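# Spread a towel flat beside a basket using two arms

## Task

Lay the towel out flat on the table as a single layer, keeping it at least a finger's width from the table edge, two fingers' width from the basket's rim, and more than a hand's width from each arm's column. The basket must end upright with its entire base on the table, no more than three fingers' width from its starting spot and turned roughly as it was. Release everything and move the arms away at the end; nothing may rely on the robot to stay in place.

## Robot and tools

Robot: two arms, left_arm and right_arm, each with six joints and a gripper. The names are labels only and do not refer to sides of any camera picture.

Frame: all gripper positions share one scene frame in metres. The origin sits on the tabletop midway between the arms, +x points out over the table, +z points up, and left_arm is on the +y side. Each result gives, per arm, end_effector_position (the point between the finger pads, roughly 1 cm behind the tips) and end_effector_quat_wxyz. The gripper's fingers extend along its own +z and open and close along its own y. Printed positions can be somewhat wrong, more so at long reach.

Row layout: every commanding row is one flat list of 14 numbers covering both arms, even if only one arm should move: seven for left_arm, then seven for right_arm. Within each seven the order is shoulder, wrist pitch, wrist roll, waist, wrist yaw, elbow, then gripper opening. Use this order only. Joint values are absolute target angles in radians, the same quantities shown under Joint positions. Stated ranges: shoulder 0.000 to 3.142, wrist pitch -1.571 to 1.571, wrist roll -2.094 to 2.094, waist -2.618 to 3.054, wrist yaw -1.571 to 1.571, elbow 0.000 to 3.142. True limits may sit up to 0.036 rad either side. A target more than 0.036 rad beyond a limit, and further out than the joint currently is, gets the call rejected; targets past the real end are clipped and reported as "joint sent to its limit" (no such line does not prove there is room left). The opening number is a command on a -1 (closed) to +1 (fully open) scale, not metres.

Tools:
- execute_actions(actions): a list of actions run in sequence. Each action is a table of at most 15 rows of 14 numbers; each row lasts one control step of 1/30 s, and if fewer than 15 rows are given the last one repeats to fill the action. An empty list just returns the current state and images.
- move(target, speed, blocking): target is one 14-number row of absolute angles and openings; all joints interpolate together from where they are, so the hand traces a curve. speed is the top rate in rad/s of the joint with the longest way to go, 0.01 to 2, default 0.5. Paths last between 0.5 and 10 s (longer ones are cut off short of target). Moves ignore obstacles and the other arm. Finger values are applied at the start. blocking=false returns after 0.5 s while motion continues; check with wait(0), and do not send new rows or moves until a result shows it ended (or call stop).
- wait(seconds): 0 to 10 s with each arm holding its last command; ends early if a running move finishes.
- stop(): brakes a running move; faster motion needs more room to halt. Fingers continue.
- zoom_image(camera, region): enlarged view of part of the latest image; region is [x0, y0, x1, y1] pixels, top-left origin, at most 504 by 504. Cameras: cam_head_left, cam_head_right, cam_high, cam_left_wrist, cam_right_wrist, each 504x504.
- finished_scene(scene): closes the current scene (give its number) after the last command is held; irreversible, and the result reports success. Sending a reply with no tool call ends things as well.

Reading results: Joint positions and Joint velocities are listed per arm in the row order, followed by gripper opening in metres (0.093 fully open to 0.000 closed, about 1 mm offset). Joint targets shows what the joints are currently being driven toward; to keep a joint still, resend that value. grip_measured is the motor position on the -1..+1 scale: pads meet near -0.94 and each millimetre of object width adds about 0.0208, with a per-gripper bias up to 0.02. Once pads touch, fingers stop but grip_measured keeps heading to the command, so contact barely shows; the gap below the object's reading sets squeeze force. Keep resending the closing number to keep holding. A move result adds a "move:" line: outcome (done, off_target, moving, held, fault), limits=held or limits=none, and each arm's joint furthest from target. "joint command not followed" means a clearance check altered or blocked some joint targets. Action results also list joint readings at some steps, with HELD marking held-back steps. Torque values are raw drive outputs with offsets and noise. Camera calibration lines give K, distortion and world-to-camera transforms; fixed cameras can be off by a couple of degrees and millimetres, and wrist camera poses follow the reported joints.

Motion limits: each control step the joint target is kept close to the measured angle (waist 0.202, shoulder 0.258, elbow 0.238, wrist pitch 0.573, wrist yaw and roll 0.522 rad), and targets that would shift the hand over 70 mm are scaled back, so big changes need several actions. Friction can leave a joint up to about 0.031 rad short, and tiny changes may not register. An unfinished action may need its remainder sent again.

Cautions: the simulation runs while you compose replies; the robot holds its last command. Never let the arms collide or shove each other. Avoid drops, slips, fast impacts and heavy pushing; faster moves and targets deeper past contact press harder. Knocking anything off the table fails the job. A held item may occasionally be tugged. Holding loads heats motors: MOTOR HOT appears from 75 °C, at 90 °C that arm halts for 10 s, and at 100 °C it goes limp and falls; OVER-TEMPERATURE FAULT lines report these. Release grips and back away before finishing.

Each tool is called after "Emit:" as name(argument=value, ...) on one line, values as JSON.

## Session

Emit:
execute_actions(actions=[])

Scene clock: 0.00 s.
left_arm: end_effector_position=(+0.4497, +0.5898, +0.1588) grip_measured=+0.992 end_effector_quat_wxyz=(+0.328, -0.292, +0.896, -0.056) | right_arm: end_effector_position=(+0.1207, -0.6841, +0.3809) grip_measured=+1.000 end_effector_quat_wxyz=(+0.369, +0.865, +0.060, +0.336)
Joint names: [shoulder, wrist pitch, wrist roll, waist, wrist yaw, elbow]
Joint positions: left_arm=[ 2.197 -0.879  0.098  0.833  0.417  2.058  0.093] | right_arm=[ 1.436 -1.09   1.693 -1.727 -0.731  1.786  0.093]
Joint velocities: left_arm=[ 0.012 -0.022 -0.007 -0.002 -0.037 -0.002 -0.001] | right_arm=[ 0.012  0.037 -0.051 -0.022  0.037 -0.007  0.   ]
Joint torques (N m, as the arm reports them, + toward a larger angle): no reading
Joint targets: left_arm=[2.197 -0.879 0.098 0.833 0.417 2.058] | right_arm=[1.436 -1.090 1.693 -1.727 -0.731 1.786]
camera_calibration (this result's frames):
cam_left_wrist: T_world_to_cam=[[0.492228, -0.81129, 0.315468, 0.203624], [-0.808972, -0.560154, -0.178304, 0.759779], [0.321367, -0.167439, -0.932034, 0.180731], [0, 0, 0, 1]] pos_world=[0.45633, 0.621052, 0.239682]
cam_right_wrist: T_world_to_cam=[[0.177167, 0.720314, -0.670641, 0.732114], [0.422222, 0.559899, 0.712911, 0.0955355], [0.889011, -0.409464, -0.204937, -0.229025], [0, 0, 0, 1]] pos_world=[0.0335615, -0.674619, 0.375942]

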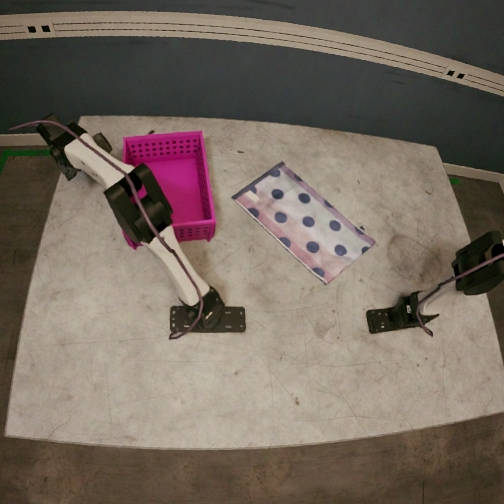

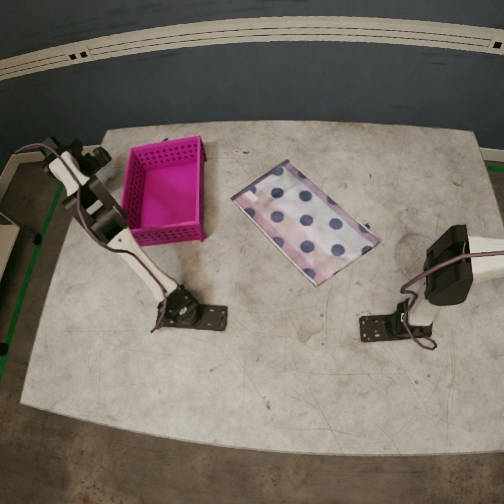

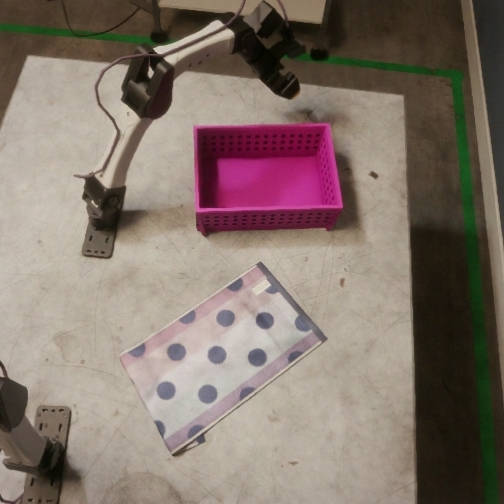

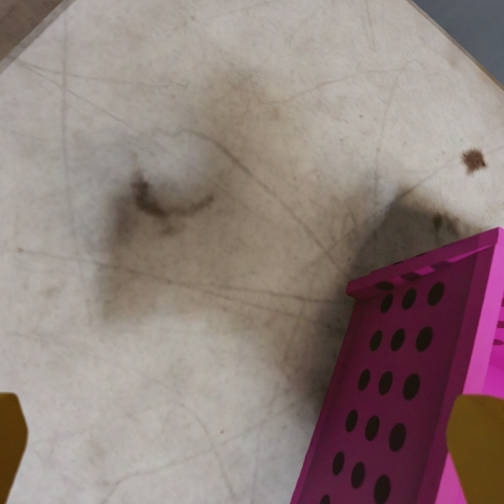

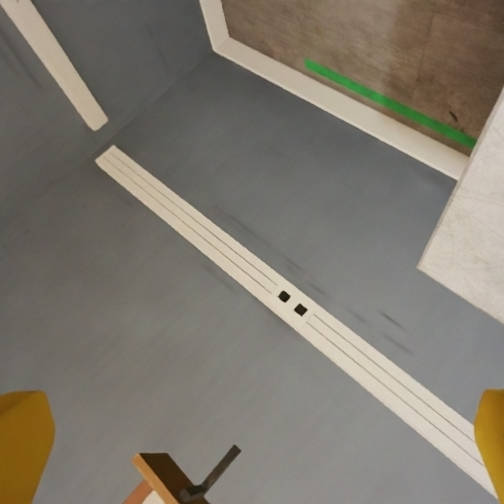

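Emit:
move(target=[1.5,-1.3,-0.5,0.2,0,1.7,0.2,1.79,-1.14,0.98,0.15,0,1.36,-0.2], speed=1.2)

Scene clock: 3.33 s.
left_arm: end_effector_position=(+0.3774, +0.3011, +0.2783) grip_measured=+0.201 end_effector_quat_wxyz=(+0.251, -0.337, +0.906, -0.038) | right_arm: end_effector_position=(+0.3607, -0.2555, +0.0923) grip_measured=-0.199 end_effector_quat_wxyz=(+0.018, +0.368, +0.929, +0.020)
Joint names: [shoulder, wrist pitch, wrist roll, waist, wrist yaw, elbow]
Joint positions: left_arm=[ 1.506 -1.279 -0.492  0.207  0.009  1.728  0.055] | right_arm=[ 1.777 -1.129  0.988  0.153 -0.012  1.387  0.036]
Joint velocities: left_arm=[ 0.032  0.007  0.022  0.002  0.037 -0.002  0.   ] | right_arm=[-0.002 -0.007  0.007 -0.007  0.037 -0.002 -0.   ]
Joint torques (N m, as the arm reports them, + toward a larger angle): left_arm=[-6.09  1.2   0.02 -0.36 -0.14  5.35] | right_arm=[-6.44  0.47 -0.14  0.01  0.28  5.43]
Joint targets: left_arm=[1.500 -1.300 -0.500 0.200 0.000 1.700] | right_arm=[1.790 -1.140 0.980 0.150 0.000 1.360]
move: off_target (left_arm, right_arm); limits=none; left_arm: farthest joint: the elbow, 0.028 radians from its target (0.358 radians at the start); right_arm: farthest joint: the elbow, 0.027 radians from its target (0.426 radians at the start)
camera_calibration (this result's frames):
cam_left_wrist: T_world_to_cam=[[0.599461, -0.756608, 0.261132, -0.0745043], [-0.779301, -0.626142, -0.0252095, 0.526972], [0.182579, -0.188388, -0.964974, 0.334879], [0, 0, 0, 1]] pos_world=[0.394191, 0.336676, 0.35589]
cam_right_wrist: T_world_to_cam=[[-0.70288, -0.708131, -0.0671569, 0.0841306], [-0.665833, 0.621787, 0.412367, 0.395995], [-0.250253, 0.33456, -0.908539, 0.339924], [0, 0, 0, 1]] pos_world=[0.407867, -0.300374, 0.151188]

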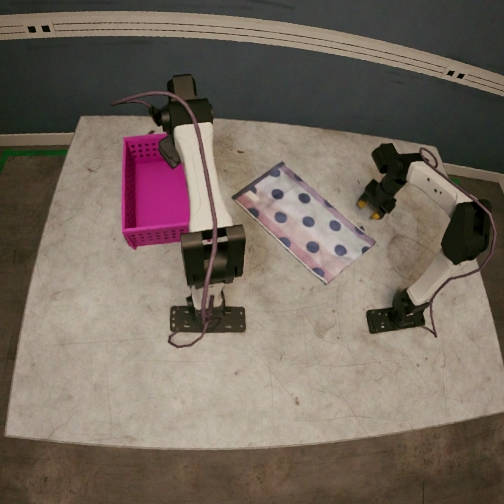

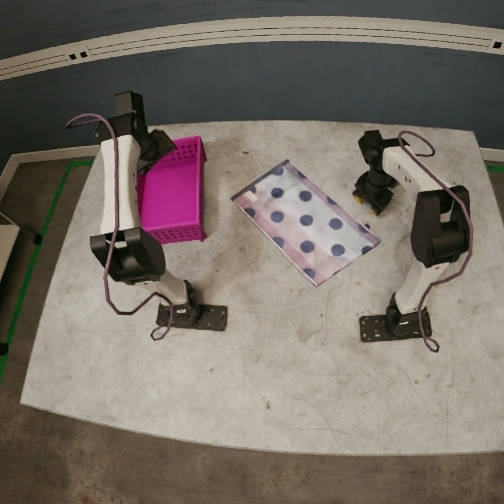

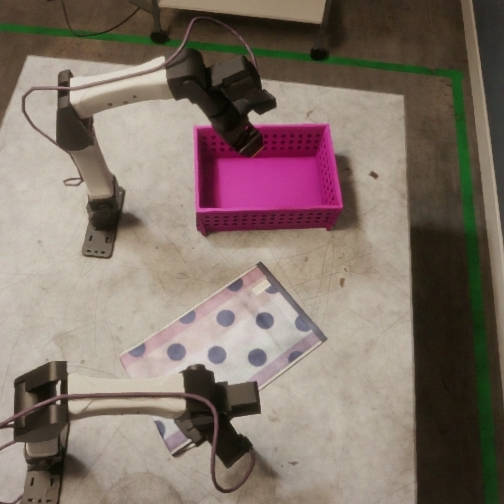

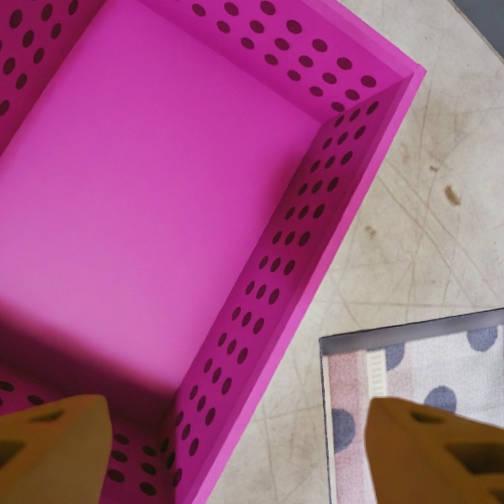

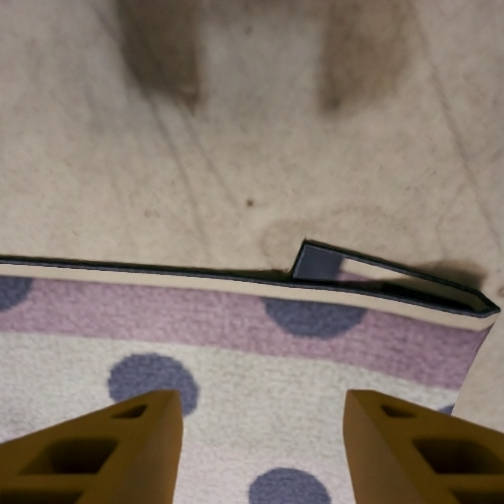

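Emit:
move(target=[1.5,-1.3,-0.5,0.2,0,1.7,0.2,1.86,-0.89,0.98,0.12,0,1.155,-0.2])

Scene clock: 4.90 s.
left_arm: end_effector_position=(+0.3773, +0.3012, +0.2783) grip_measured=+0.201 end_effector_quat_wxyz=(+0.251, -0.337, +0.906, -0.038) | right_arm: end_effector_position=(+0.3490, -0.2662, +0.0198) grip_measured=-0.199 end_effector_quat_wxyz=(-0.002, +0.379, +0.925, +0.005)
Joint names: [shoulder, wrist pitch, wrist roll, waist, wrist yaw, elbow]
Joint positions: left_arm=[ 1.506 -1.28  -0.492  0.207  0.008  1.728  0.055] | right_arm=[ 1.849 -0.899  0.987  0.129 -0.012  1.179  0.036]
Joint velocities: left_arm=[-0.007  0.051 -0.007  0.007  0.051 -0.012  0.001] | right_arm=[-0.002 -0.081  0.037 -0.022  0.007 -0.012 -0.002]
Joint torques (N m, as the arm reports them, + toward a larger angle): left_arm=[-6.05  1.21  0.02 -0.38 -0.11  5.5 ] | right_arm=[-6.71  0.56 -0.1  -0.46  0.25  5.07]
Joint targets: left_arm=[1.500 -1.300 -0.500 0.200 -0.000 1.700] | right_arm=[1.860 -0.890 0.980 0.120 -0.000 1.155]
move: off_target (left_arm, right_arm); limits=none; left_arm: farthest joint: the elbow, 0.028 radians from its target (0.028 radians at the start); right_arm: farthest joint: the elbow, 0.024 radians from its target (0.232 radians at the start)
camera_calibration (this result's frames):
cam_left_wrist: T_world_to_cam=[[0.59988, -0.756531, 0.260394, -0.0743231], [-0.77908, -0.62642, -0.0251586, 0.526942], [0.182149, -0.187776, -0.965175, 0.334908], [0, 0, 0, 1]] pos_world=[0.394111, 0.336746, 0.355855]
cam_right_wrist: T_world_to_cam=[[-0.721156, -0.69235, -0.0242141, 0.0732141], [-0.630544, 0.641498, 0.436915, 0.417225], [-0.286965, 0.330352, -0.899177, 0.286151], [0, 0, 0, 1]] pos_world=[0.397993, -0.31149, 0.0767812]

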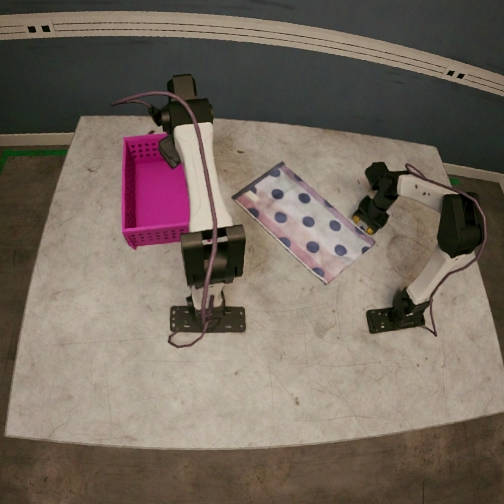

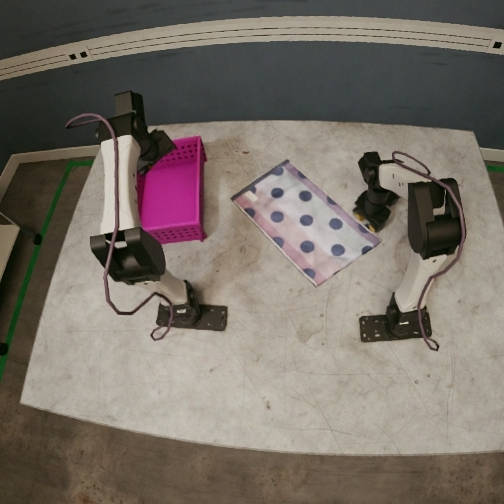

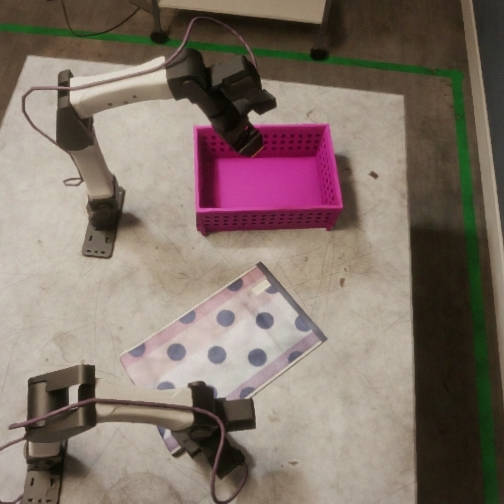

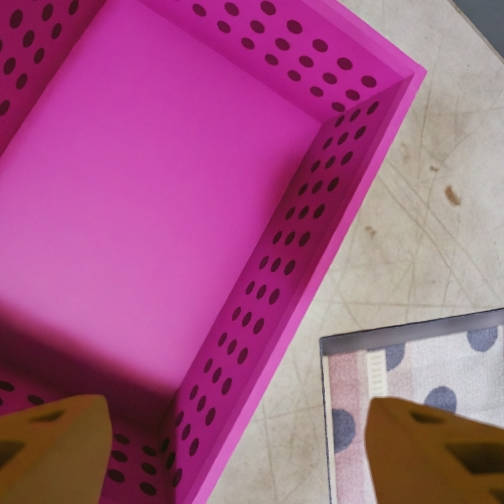

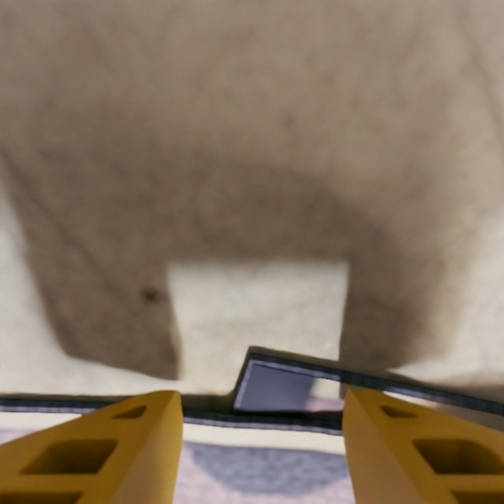

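Emit:
execute_actions(actions=[[[1.5,-1.3,-0.5,0.2,0,1.7,0.2,1.86,-0.86,0.98,0.1,0,1.155,-0.2]],[[1.5,-1.3,-0.5,0.2,0,1.7,0.2,1.91,-0.86,0.98,0.1,0,1.15,-0.2]],[[1.5,-1.3,-0.5,0.2,0,1.7,0.2,1.91,-0.86,0.98,0.1,0,1.15,-1]],[[1.5,-1.3,-0.5,0.2,0,1.7,0.2,1.85,-0.9,0.98,0.1,0,1.2,-1]]])

Emit:
move(target=[1.5,-1.3,-0.5,0.2,0,1.7,0.2,1.72,-1.1,0.9,0,0,1.3,-1], speed=0.3)

Scene clock: 7.27 s.
left_arm: end_effector_position=(+0.3773, +0.3012, +0.2783) grip_measured=+0.201 end_effector_quat_wxyz=(+0.251, -0.338, +0.906, -0.038) | right_arm: end_effector_position=(+0.3528, -0.2735, +0.0178) grip_measured=-0.990 end_effector_quat_wxyz=(+0.000, +0.388, +0.921, +0.005)
Joint names: [shoulder, wrist pitch, wrist roll, waist, wrist yaw, elbow]
Joint positions: left_arm=[ 1.506 -1.28  -0.493  0.207  0.008  1.728  0.055] | right_arm=[ 1.857 -0.888  0.985  0.106 -0.008  1.18   0.   ]
Joint velocities: left_arm=[ 0.017 -0.037 -0.037 -0.002 -0.051  0.007  0.001] | right_arm=[ 0.002 -0.007  0.007 -0.002 -0.007 -0.007  0.   ]
Joint torques (N m, as the arm reports them, + toward a larger angle): left_arm=[-6.12  1.24  0.02 -0.32 -0.1   5.37] | right_arm=[-7.82  0.31 -0.09 -0.29  0.21  8.62]
Joint targets: left_arm=[1.500 -1.300 -0.500 0.200 -0.000 1.700] | right_arm=[1.850 -0.900 0.980 0.100 -0.000 1.200]
Step readings (joint positions; steps 1 to 15: 1st action; 16 to 30: 2nd action; 31 to 45: 3rd action; 46 to 60: 4th action):
0: left_arm=[1.506 -1.280 -0.492 0.207 0.008 1.728] | right_arm=[1.849 -0.898 0.987 0.129 -0.012 1.179]
1: left_arm=[1.506 -1.280 -0.493 0.207 0.008 1.728] | right_arm=[1.849 -0.896 0.987 0.127 -0.012 1.179]
2: left_arm=[1.506 -1.280 -0.493 0.207 0.008 1.728] | right_arm=[1.849 -0.891 0.987 0.123 -0.012 1.179]
4: left_arm=[1.506 -1.280 -0.493 0.207 0.008 1.728] | right_arm=[1.849 -0.882 0.987 0.113 -0.011 1.179]
8: left_arm=[1.506 -1.280 -0.493 0.207 0.008 1.728] | right_arm=[1.849 -0.873 0.987 0.106 -0.010 1.179]
15: left_arm=[1.506 -1.280 -0.493 0.207 0.008 1.728] | right_arm=[1.849 -0.869 0.987 0.106 -0.010 1.179]
16: left_arm=[1.506 -1.280 -0.493 0.207 0.008 1.728] | right_arm=[1.853 -0.869 0.987 0.106 -0.010 1.179]
17: left_arm=[1.506 -1.280 -0.493 0.207 0.008 1.728] | right_arm=[1.860 -0.866 0.986 0.106 -0.010 1.179]
19: left_arm=[1.506 -1.280 -0.493 0.207 0.008 1.728] | right_arm=[1.880 -0.865 0.986 0.106 -0.010 1.179]
23: left_arm=[1.506 -1.280 -0.493 0.207 0.008 1.728] | right_arm=[1.881 -0.865 0.986 0.106 -0.009 1.179]
30: left_arm=[1.506 -1.280 -0.493 0.207 0.008 1.728] | right_arm=[1.881 -0.865 0.985 0.106 -0.009 1.179]
31: left_arm=[1.506 -1.280 -0.493 0.207 0.008 1.728] | right_arm=[1.881 -0.867 0.985 0.106 -0.008 1.179]
32: left_arm=[1.506 -1.280 -0.493 0.207 0.008 1.728] | right_arm=[1.881 -0.867 0.985 0.106 -0.008 1.179]
34: left_arm=[1.506 -1.280 -0.493 0.207 0.008 1.728] | right_arm=[1.881 -0.867 0.985 0.106 -0.008 1.179]
38: left_arm=[1.506 -1.280 -0.493 0.207 0.008 1.728] | right_arm=[1.881 -0.867 0.985 0.106 -0.008 1.179]
45: left_arm=[1.506 -1.280 -0.493 0.207 0.008 1.728] | right_arm=[1.881 -0.867 0.985 0.106 -0.008 1.179]
46: left_arm=[1.506 -1.280 -0.493 0.207 0.008 1.728] | right_arm=[1.877 -0.868 0.985 0.106 -0.008 1.180]
47: left_arm=[1.506 -1.280 -0.493 0.207 0.008 1.728] | right_arm=[1.873 -0.873 0.985 0.106 -0.008 1.180]
49: left_arm=[1.506 -1.280 -0.493 0.207 0.008 1.728] | right_arm=[1.863 -0.880 0.985 0.106 -0.008 1.180]
53: left_arm=[1.506 -1.280 -0.493 0.207 0.008 1.728] | right_arm=[1.857 -0.885 0.985 0.106 -0.008 1.180]
60: Joint positions above
camera_calibration (this result's frames):
cam_left_wrist: T_world_to_cam=[[0.600122, -0.756284, 0.260556, -0.0745336], [-0.778871, -0.626683, -0.0250736, 0.526918], [0.182249, -0.187892, -0.965133, 0.334894], [0, 0, 0, 1]] pos_world=[0.394097, 0.336766, 0.355849]
cam_right_wrist: T_world_to_cam=[[-0.735411, -0.677131, -0.0257733, 0.0800306], [-0.619044, 0.655883, 0.431973, 0.425105], [-0.275598, 0.333633, -0.901518, 0.284842], [0, 0, 0, 1]] pos_world=[0.400516, -0.319661, 0.0752182]

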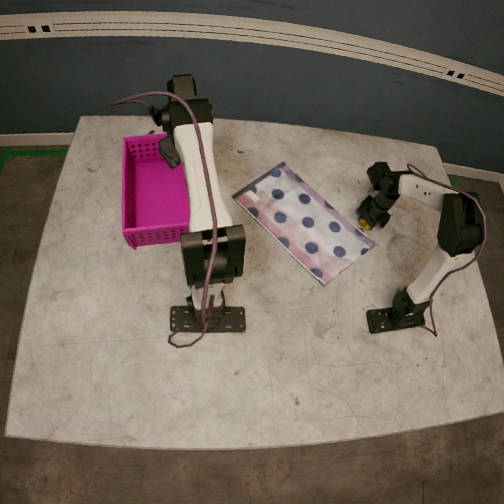

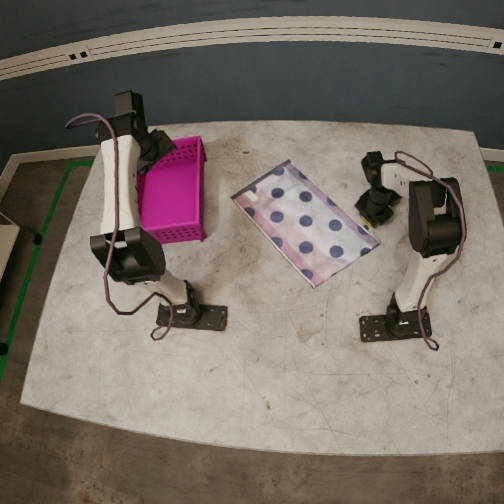

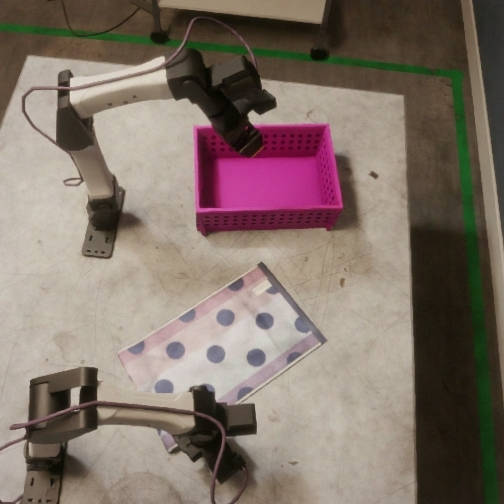

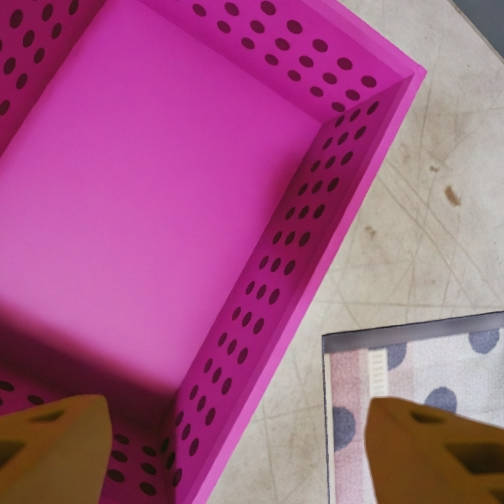

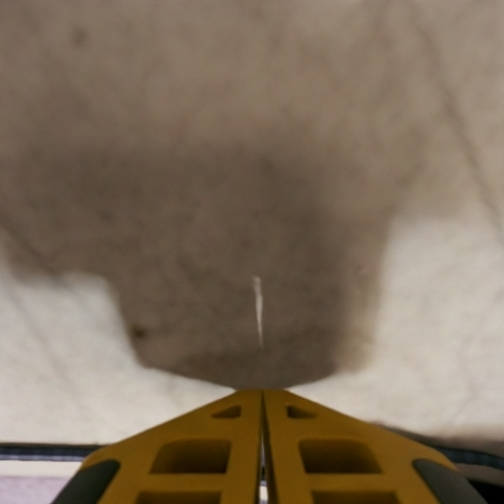

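Scene clock: 8.63 s.
left_arm: end_effector_position=(+0.3773, +0.3012, +0.2783) grip_measured=+0.201 end_effector_quat_wxyz=(+0.251, -0.338, +0.906, -0.038) | right_arm: end_effector_position=(+0.3493, -0.3060, +0.0808) grip_measured=-0.990 end_effector_quat_wxyz=(+0.015, +0.398, +0.917, +0.012)
Joint names: [shoulder, wrist pitch, wrist roll, waist, wrist yaw, elbow]
Joint positions: left_arm=[ 1.506 -1.28  -0.493  0.207  0.008  1.728  0.055] | right_arm=[ 1.725 -1.088  0.907  0.007 -0.008  1.279  0.   ]
Joint velocities: left_arm=[ 0.002  0.022 -0.051 -0.002  0.007  0.007 -0.003] | right_arm=[-0.007 -0.007 -0.066 -0.017 -0.022 -0.007  0.   ]
Joint torques (N m, as the arm reports them, + toward a larger angle): left_arm=[-6.19  1.21  0.   -0.36 -0.1   5.4 ] | right_arm=[-6.99  0.47 -0.02 -0.36  0.21  9.15]
Joint targets: left_arm=[1.500 -1.300 -0.500 0.200 0.000 1.700] | right_arm=[1.720 -1.100 0.900 -0.000 0.000 1.300]
move: off_target (left_arm, right_arm); limits=none; left_arm: farthest joint: the elbow, 0.028 radians from its target (0.028 radians at the start); right_arm: farthest joint: the elbow, 0.021 radians from its target (0.120 radians at the start)
camera_calibration (this result's frames):
cam_left_wrist: T_world_to_cam=[[0.600122, -0.756284, 0.260556, -0.0745336], [-0.778871, -0.626683, -0.0250736, 0.526918], [0.182249, -0.187892, -0.965133, 0.334894], [0, 0, 0, 1]] pos_world=[0.394097, 0.336766, 0.355849]
cam_right_wrist: T_world_to_cam=[[-0.748238, -0.661454, -0.0511638, 0.0683668], [-0.618603, 0.667735, 0.414077, 0.422016], [-0.239729, 0.341479, -0.908803, 0.341975], [0, 0, 0, 1]] pos_world=[0.394196, -0.353351, 0.139538]

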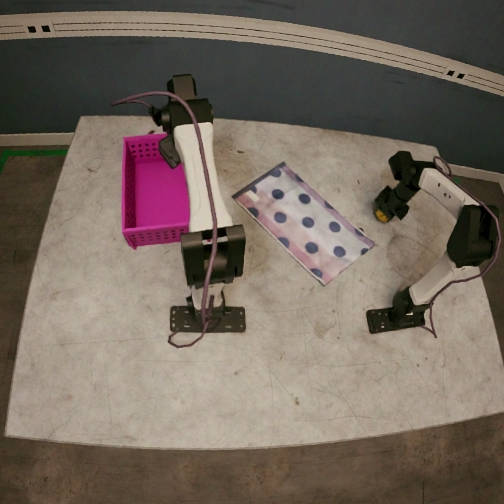

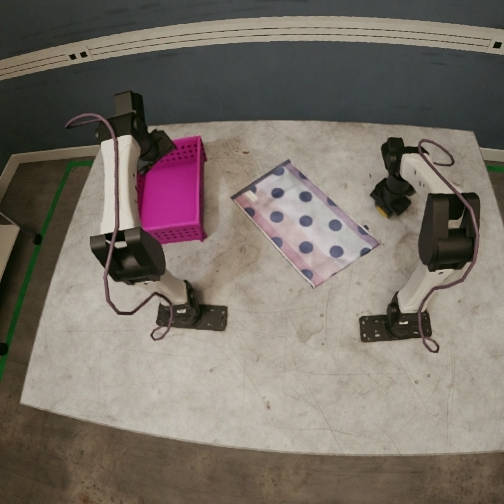

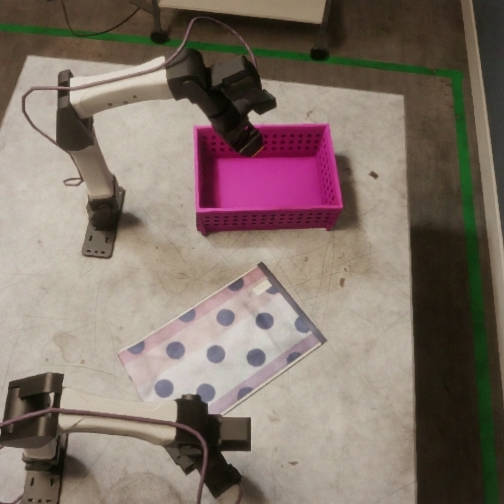

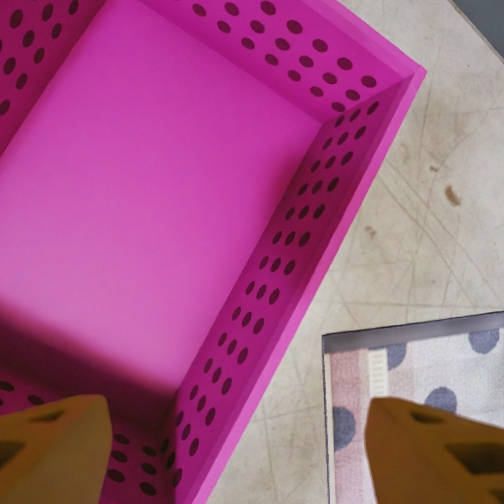

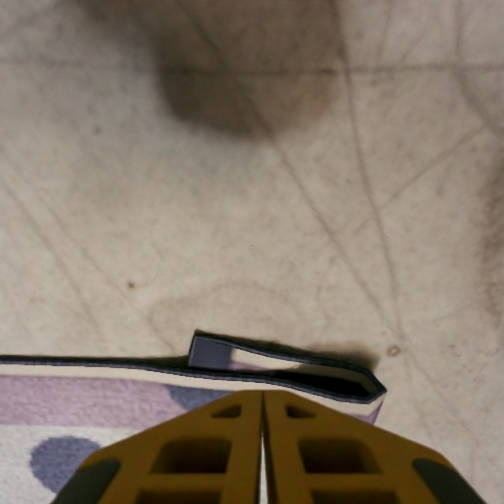

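Emit:
move(target=[1.5,-1.3,-0.5,0.2,0,1.7,0.2,1.85,-0.89,0.98,0.14,0,1.145,-0.3])

Emit:
execute_actions(actions=[[[1.5,-1.3,-0.5,0.2,0,1.7,0.2,1.91,-0.89,0.98,0.14,0,1.145,-0.3]]])

Scene clock: 10.13 s.
left_arm: end_effector_position=(+0.3773, +0.3012, +0.2783) grip_measured=+0.201 end_effector_quat_wxyz=(+0.251, -0.338, +0.906, -0.038) | right_arm: end_effector_position=(+0.3454, -0.2654, +0.0191) grip_measured=-0.301 end_effector_quat_wxyz=(-0.003, +0.369, +0.929, +0.002)
Joint names: [shoulder, wrist pitch, wrist roll, waist, wrist yaw, elbow]
Joint positions: left_arm=[ 1.506 -1.28  -0.493  0.207  0.008  1.728  0.055] | right_arm=[ 1.843 -0.899  0.973  0.136 -0.007  1.168  0.031]
Joint velocities: left_arm=[ 0.027 -0.037 -0.022 -0.007 -0.081  0.002  0.   ] | right_arm=[-0.002  0.007  0.037  0.002 -0.037 -0.012 -0.   ]
Joint torques (N m, as the arm reports them, + toward a larger angle): left_arm=[-6.1   1.23 -0.01 -0.39 -0.12  5.26] | right_arm=[-6.81  0.56  0.03  0.61  0.21  5.17]
Joint targets: left_arm=[1.500 -1.300 -0.500 0.200 -0.000 1.700] | right_arm=[1.850 -0.890 0.980 0.140 0.000 1.145]
move: off_target (left_arm, right_arm); limits=none; left_arm: farthest joint: the elbow, 0.028 radians from its target (0.028 radians at the start); right_arm: farthest joint: the elbow, 0.023 radians from its target (0.134 radians at the start)
camera_calibration (this result's frames):
cam_left_wrist: T_world_to_cam=[[0.600122, -0.756284, 0.260556, -0.0745336], [-0.778871, -0.626683, -0.0250736, 0.526918], [0.182249, -0.187892, -0.965133, 0.334894], [0, 0, 0, 1]] pos_world=[0.394097, 0.336766, 0.355849]
cam_right_wrist: T_world_to_cam=[[-0.70682, -0.707167, -0.0178973, 0.0620943], [-0.641975, 0.630622, 0.436101, 0.415835], [-0.29711, 0.319734, -0.89972, 0.284953], [0, 0, 0, 1]] pos_world=[0.395507, -0.309433, 0.0761435]

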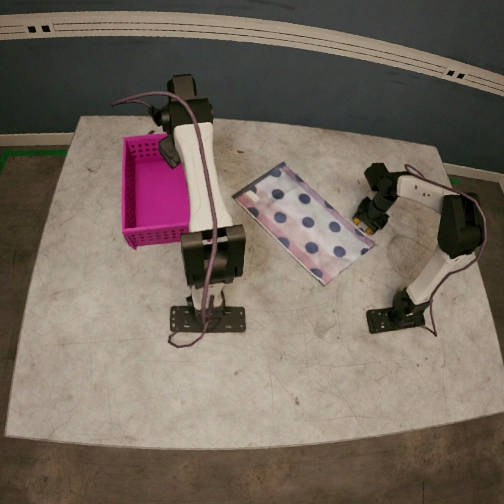

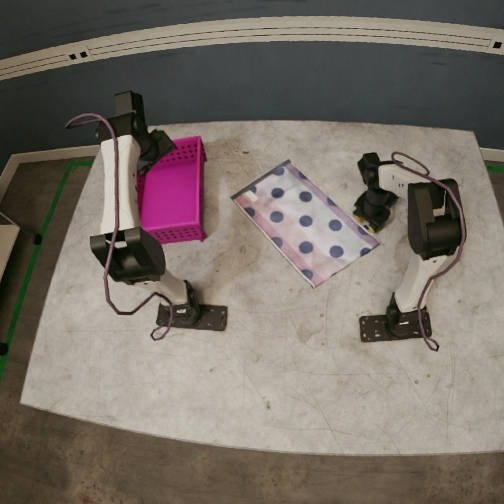

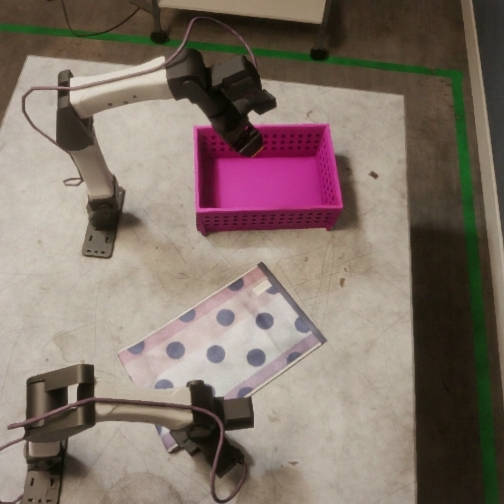

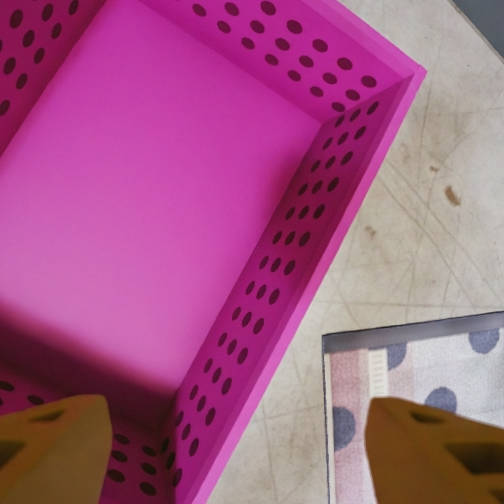

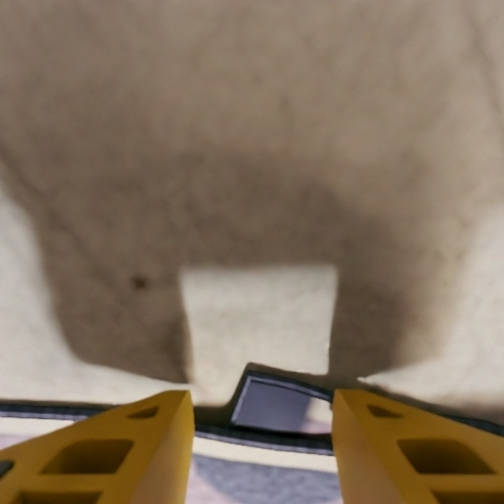

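Scene clock: 10.63 s.
left_arm: end_effector_position=(+0.3773, +0.3012, +0.2783) grip_measured=+0.201 end_effector_quat_wxyz=(+0.251, -0.338, +0.906, -0.038) | right_arm: end_effector_position=(+0.3437, -0.2662, +0.0105) grip_measured=-0.301 end_effector_quat_wxyz=(-0.013, +0.369, +0.929, -0.006)
Joint names: [shoulder, wrist pitch, wrist roll, waist, wrist yaw, elbow]
Joint positions: left_arm=[ 1.506 -1.28  -0.493  0.207  0.008  1.728  0.055] | right_arm=[ 1.871 -0.894  0.973  0.136 -0.005  1.168  0.031]
Joint velocities: left_arm=[ 0.017  0.037  0.037 -0.002  0.051  0.007 -0.002] | right_arm=[-0.007  0.007 -0.022 -0.002  0.051  0.007 -0.   ]
Joint torques (N m, as the arm reports them, + toward a larger angle): left_arm=[-6.12  1.23  0.   -0.26 -0.11  5.34] | right_arm=[-4.9   0.46  0.05  0.54  0.18  4.96]
Joint targets: left_arm=[1.500 -1.300 -0.500 0.200 -0.000 1.700] | right_arm=[1.910 -0.890 0.980 0.140 -0.000 1.145]
Step readings (joint positions):
0: left_arm=[1.506 -1.280 -0.493 0.207 0.008 1.728] | right_arm=[1.843 -0.899 0.973 0.136 -0.007 1.168]
1: left_arm=[1.506 -1.280 -0.493 0.207 0.008 1.728] | right_arm=[1.847 -0.899 0.973 0.136 -0.007 1.168]
2: left_arm=[1.506 -1.280 -0.493 0.207 0.008 1.728] | right_arm=[1.855 -0.895 0.973 0.136 -0.007 1.168]
4: left_arm=[1.506 -1.280 -0.493 0.207 0.008 1.728] | right_arm=[1.873 -0.896 0.973 0.136 -0.007 1.168]
8: left_arm=[1.506 -1.280 -0.493 0.207 0.008 1.728] | right_arm=[1.871 -0.894 0.973 0.136 -0.005 1.168]
15: Joint positions above
camera_calibration (this result's frames):
cam_left_wrist: T_world_to_cam=[[0.600122, -0.756284, 0.260556, -0.0745336], [-0.778871, -0.626683, -0.0250736, 0.526918], [0.182249, -0.187892, -0.965133, 0.334894], [0, 0, 0, 1]] pos_world=[0.394097, 0.336766, 0.355849]
cam_right_wrist: T_world_to_cam=[[-0.706951, -0.70725, 0.00410844, 0.0599686], [-0.631738, 0.634061, 0.445953, 0.416305], [-0.318006, 0.312672, -0.895047, 0.282287], [0, 0, 0, 1]] pos_world=[0.395159, -0.309813, 0.0667606]

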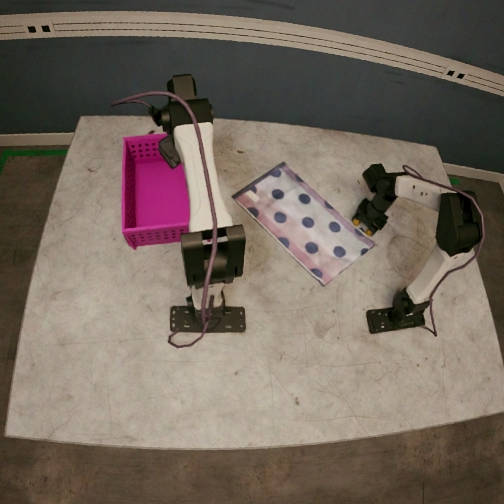

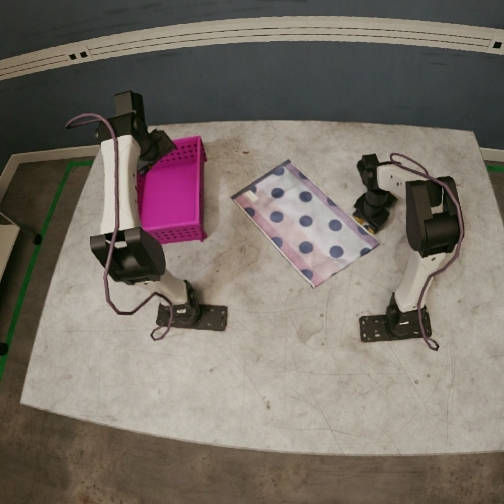

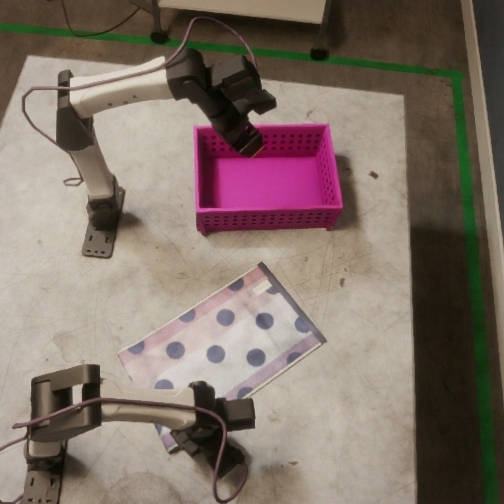

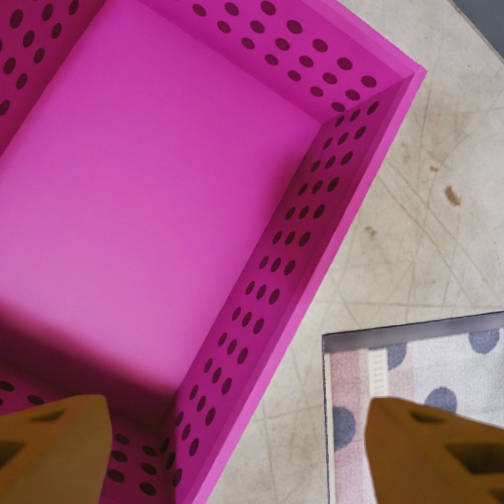

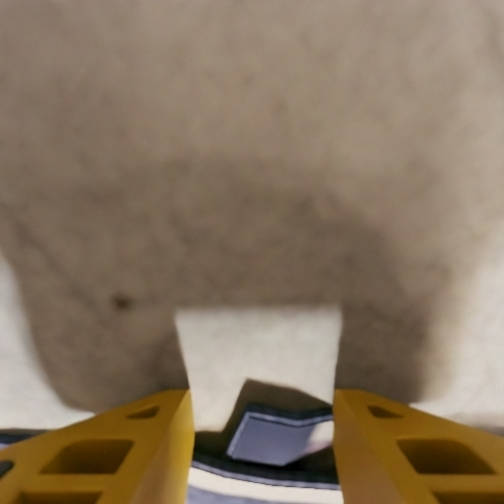

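Emit:
execute_actions(actions=[[[1.5,-1.3,-0.5,0.2,0,1.7,0.2,1.91,-0.89,0.98,0.14,0,1.145,-1]]])

Emit:
move(target=[1.5,-1.3,-0.5,0.2,0,1.7,0.2,1.72,-1.1,0.9,-0.05,0,1.3,-1], speed=0.3)

Scene clock: 11.43 s.
left_arm: end_effector_position=(+0.3773, +0.3012, +0.2783) grip_measured=+0.201 end_effector_quat_wxyz=(+0.251, -0.338, +0.906, -0.038) | right_arm: end_effector_position=(+0.3398, -0.2690, +0.0107) grip_measured=-0.986 end_effector_quat_wxyz=(-0.017, +0.369, +0.929, -0.015)
Joint names: [shoulder, wrist pitch, wrist roll, waist, wrist yaw, elbow]
Joint positions: left_arm=[ 1.506 -1.28  -0.493  0.207  0.008  1.728  0.055] | right_arm=[ 1.871 -0.913  0.973  0.136  0.006  1.168  0.   ]
Joint velocities: left_arm=[-0.007 -0.095  0.007 -0.017 -0.095 -0.007 -0.   ] | right_arm=[ 0.007 -0.066  0.022 -0.012 -0.051  0.002  0.   ]
Joint torques (N m, as the arm reports them, + toward a larger angle): left_arm=[-6.16  1.22  0.   -0.34 -0.11  5.29] | right_arm=[-4.76  0.6   0.06  0.53  0.06  5.  ]
Joint targets: left_arm=[1.500 -1.300 -0.500 0.200 0.000 1.700] | right_arm=[1.910 -0.890 0.980 0.140 -0.000 1.145]
Step readings (joint positions):
0: left_arm=[1.506 -1.280 -0.493 0.207 0.008 1.728] | right_arm=[1.871 -0.894 0.973 0.136 -0.005 1.168]
1: left_arm=[1.506 -1.280 -0.493 0.207 0.008 1.728] | right_arm=[1.871 -0.895 0.973 0.136 -0.004 1.168]
2: left_arm=[1.506 -1.280 -0.493 0.207 0.008 1.728] | right_arm=[1.871 -0.901 0.973 0.136 0.001 1.168]
4: left_arm=[1.506 -1.280 -0.493 0.207 0.008 1.728] | right_arm=[1.871 -0.913 0.973 0.136 0.005 1.168]
8: left_arm=[1.506 -1.280 -0.493 0.207 0.008 1.728] | right_arm=[1.871 -0.913 0.973 0.136 0.006 1.168]
15: Joint positions above
camera_calibration (this result's frames):
cam_left_wrist: T_world_to_cam=[[0.600122, -0.756284, 0.260556, -0.0745336], [-0.778871, -0.626683, -0.0250736, 0.526918], [0.182249, -0.187892, -0.965133, 0.334894], [0, 0, 0, 1]] pos_world=[0.394097, 0.336766, 0.355849]
cam_right_wrist: T_world_to_cam=[[-0.706715, -0.707046, 0.0252899, 0.0550099], [-0.624789, 0.64047, 0.446584, 0.414814], [-0.331953, 0.299807, -0.894384, 0.283298], [0, 0, 0, 1]] pos_world=[0.392089, -0.311716, 0.0667367]

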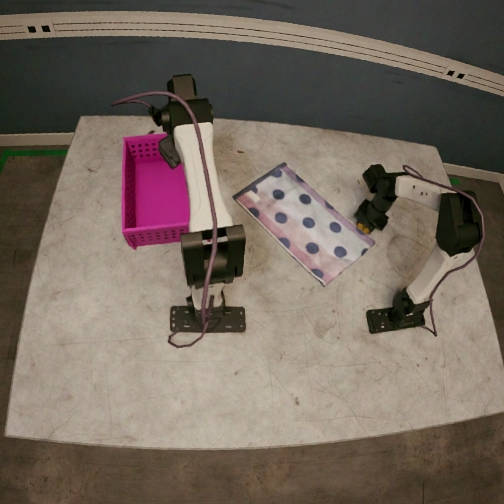

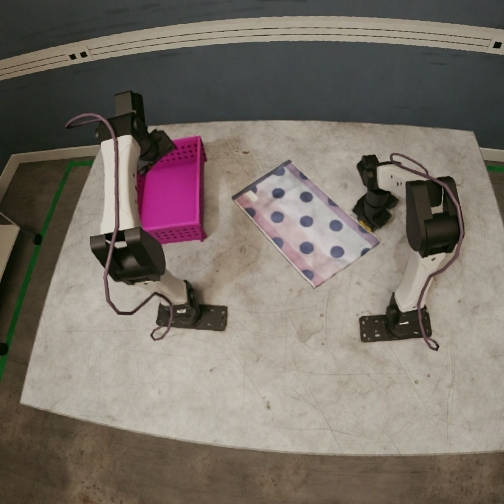

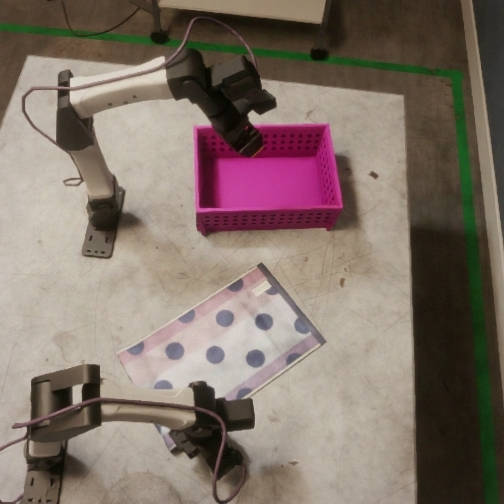

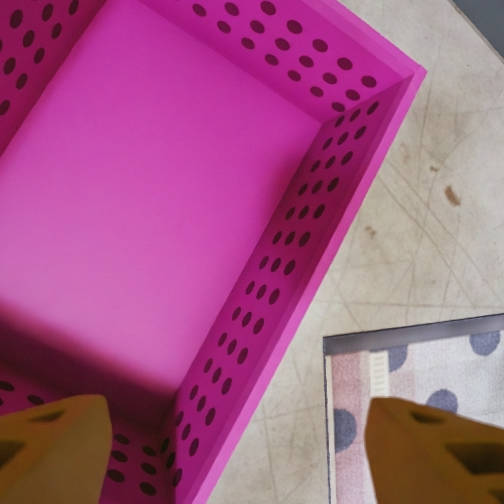

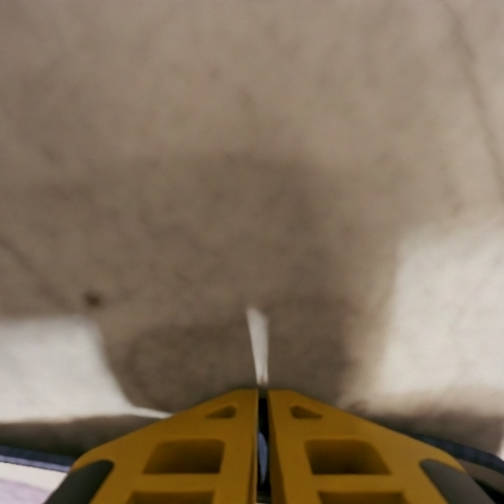

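Scene clock: 12.73 s.
left_arm: end_effector_position=(+0.3773, +0.3012, +0.2783) grip_measured=+0.201 end_effector_quat_wxyz=(+0.251, -0.338, +0.906, -0.038) | right_arm: end_effector_position=(+0.3511, -0.3248, +0.0812) grip_measured=-0.986 end_effector_quat_wxyz=(+0.019, +0.422, +0.906, +0.006)
Joint names: [shoulder, wrist pitch, wrist roll, waist, wrist yaw, elbow]
Joint positions: left_arm=[ 1.506 -1.28  -0.493  0.207  0.008  1.728  0.055] | right_arm=[ 1.724 -1.087  0.907 -0.045  0.006  1.28   0.   ]
Joint velocities: left_arm=[-0.012  0.007  0.066  0.007 -0.037 -0.017 -0.001] | right_arm=[-0.022 -0.051  0.051 -0.017 -0.022 -0.002  0.   ]
Joint torques (N m, as the arm reports them, + toward a larger angle): left_arm=[-6.17  1.23 -0.01 -0.27 -0.1   5.37] | right_arm=[-7.11  0.41 -0.1  -0.23  0.06  9.15]
Joint targets: left_arm=[1.500 -1.300 -0.500 0.200 -0.000 1.700] | right_arm=[1.720 -1.100 0.900 -0.050 0.000 1.300]
move: off_target (left_arm); limits=none; left_arm: farthest joint: the elbow, 0.028 radians from its target (0.028 radians at the start); right_arm: farthest joint: the elbow, 0.020 radians from its target (0.132 radians at the start)
camera_calibration (this result's frames):
cam_left_wrist: T_world_to_cam=[[0.600122, -0.756284, 0.260556, -0.0745336], [-0.778871, -0.626683, -0.0250736, 0.526918], [0.182249, -0.187892, -0.965133, 0.334894], [0, 0, 0, 1]] pos_world=[0.394097, 0.336766, 0.355849]
cam_right_wrist: T_world_to_cam=[[-0.781702, -0.622008, -0.04525, 0.0814182], [-0.584211, 0.704944, 0.402183, 0.436429], [-0.218262, 0.340823, -0.91444, 0.341905], [0, 0, 0, 1]] pos_world=[0.393236, -0.373544, 0.140811]

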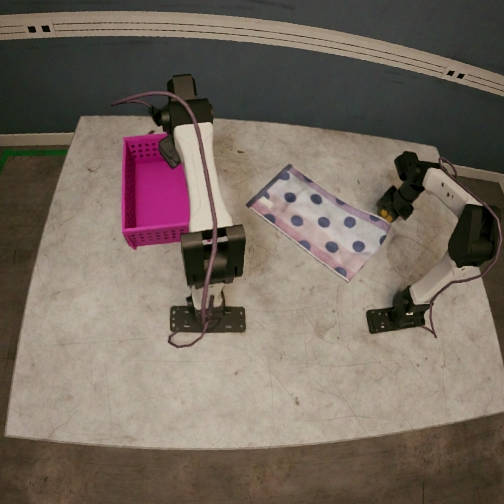

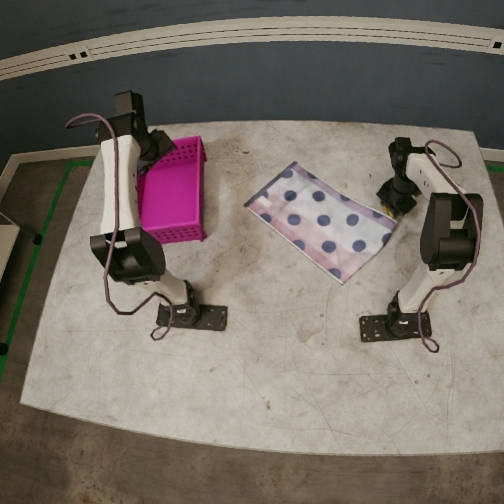

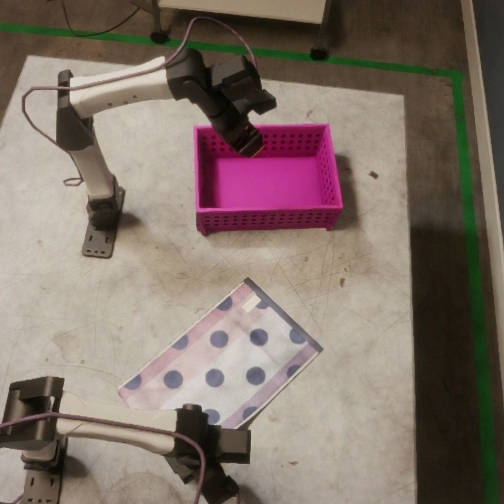

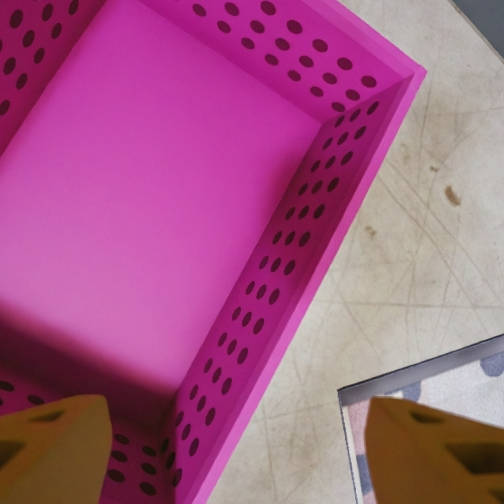

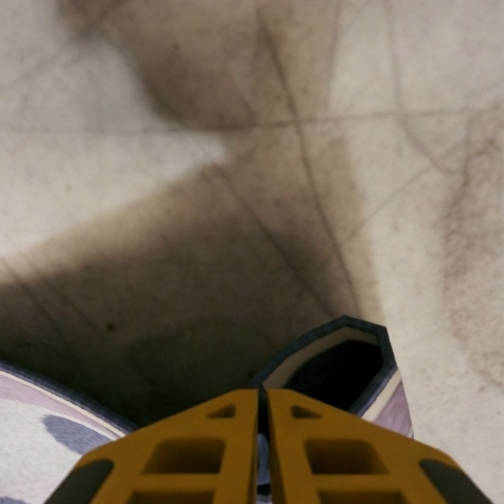

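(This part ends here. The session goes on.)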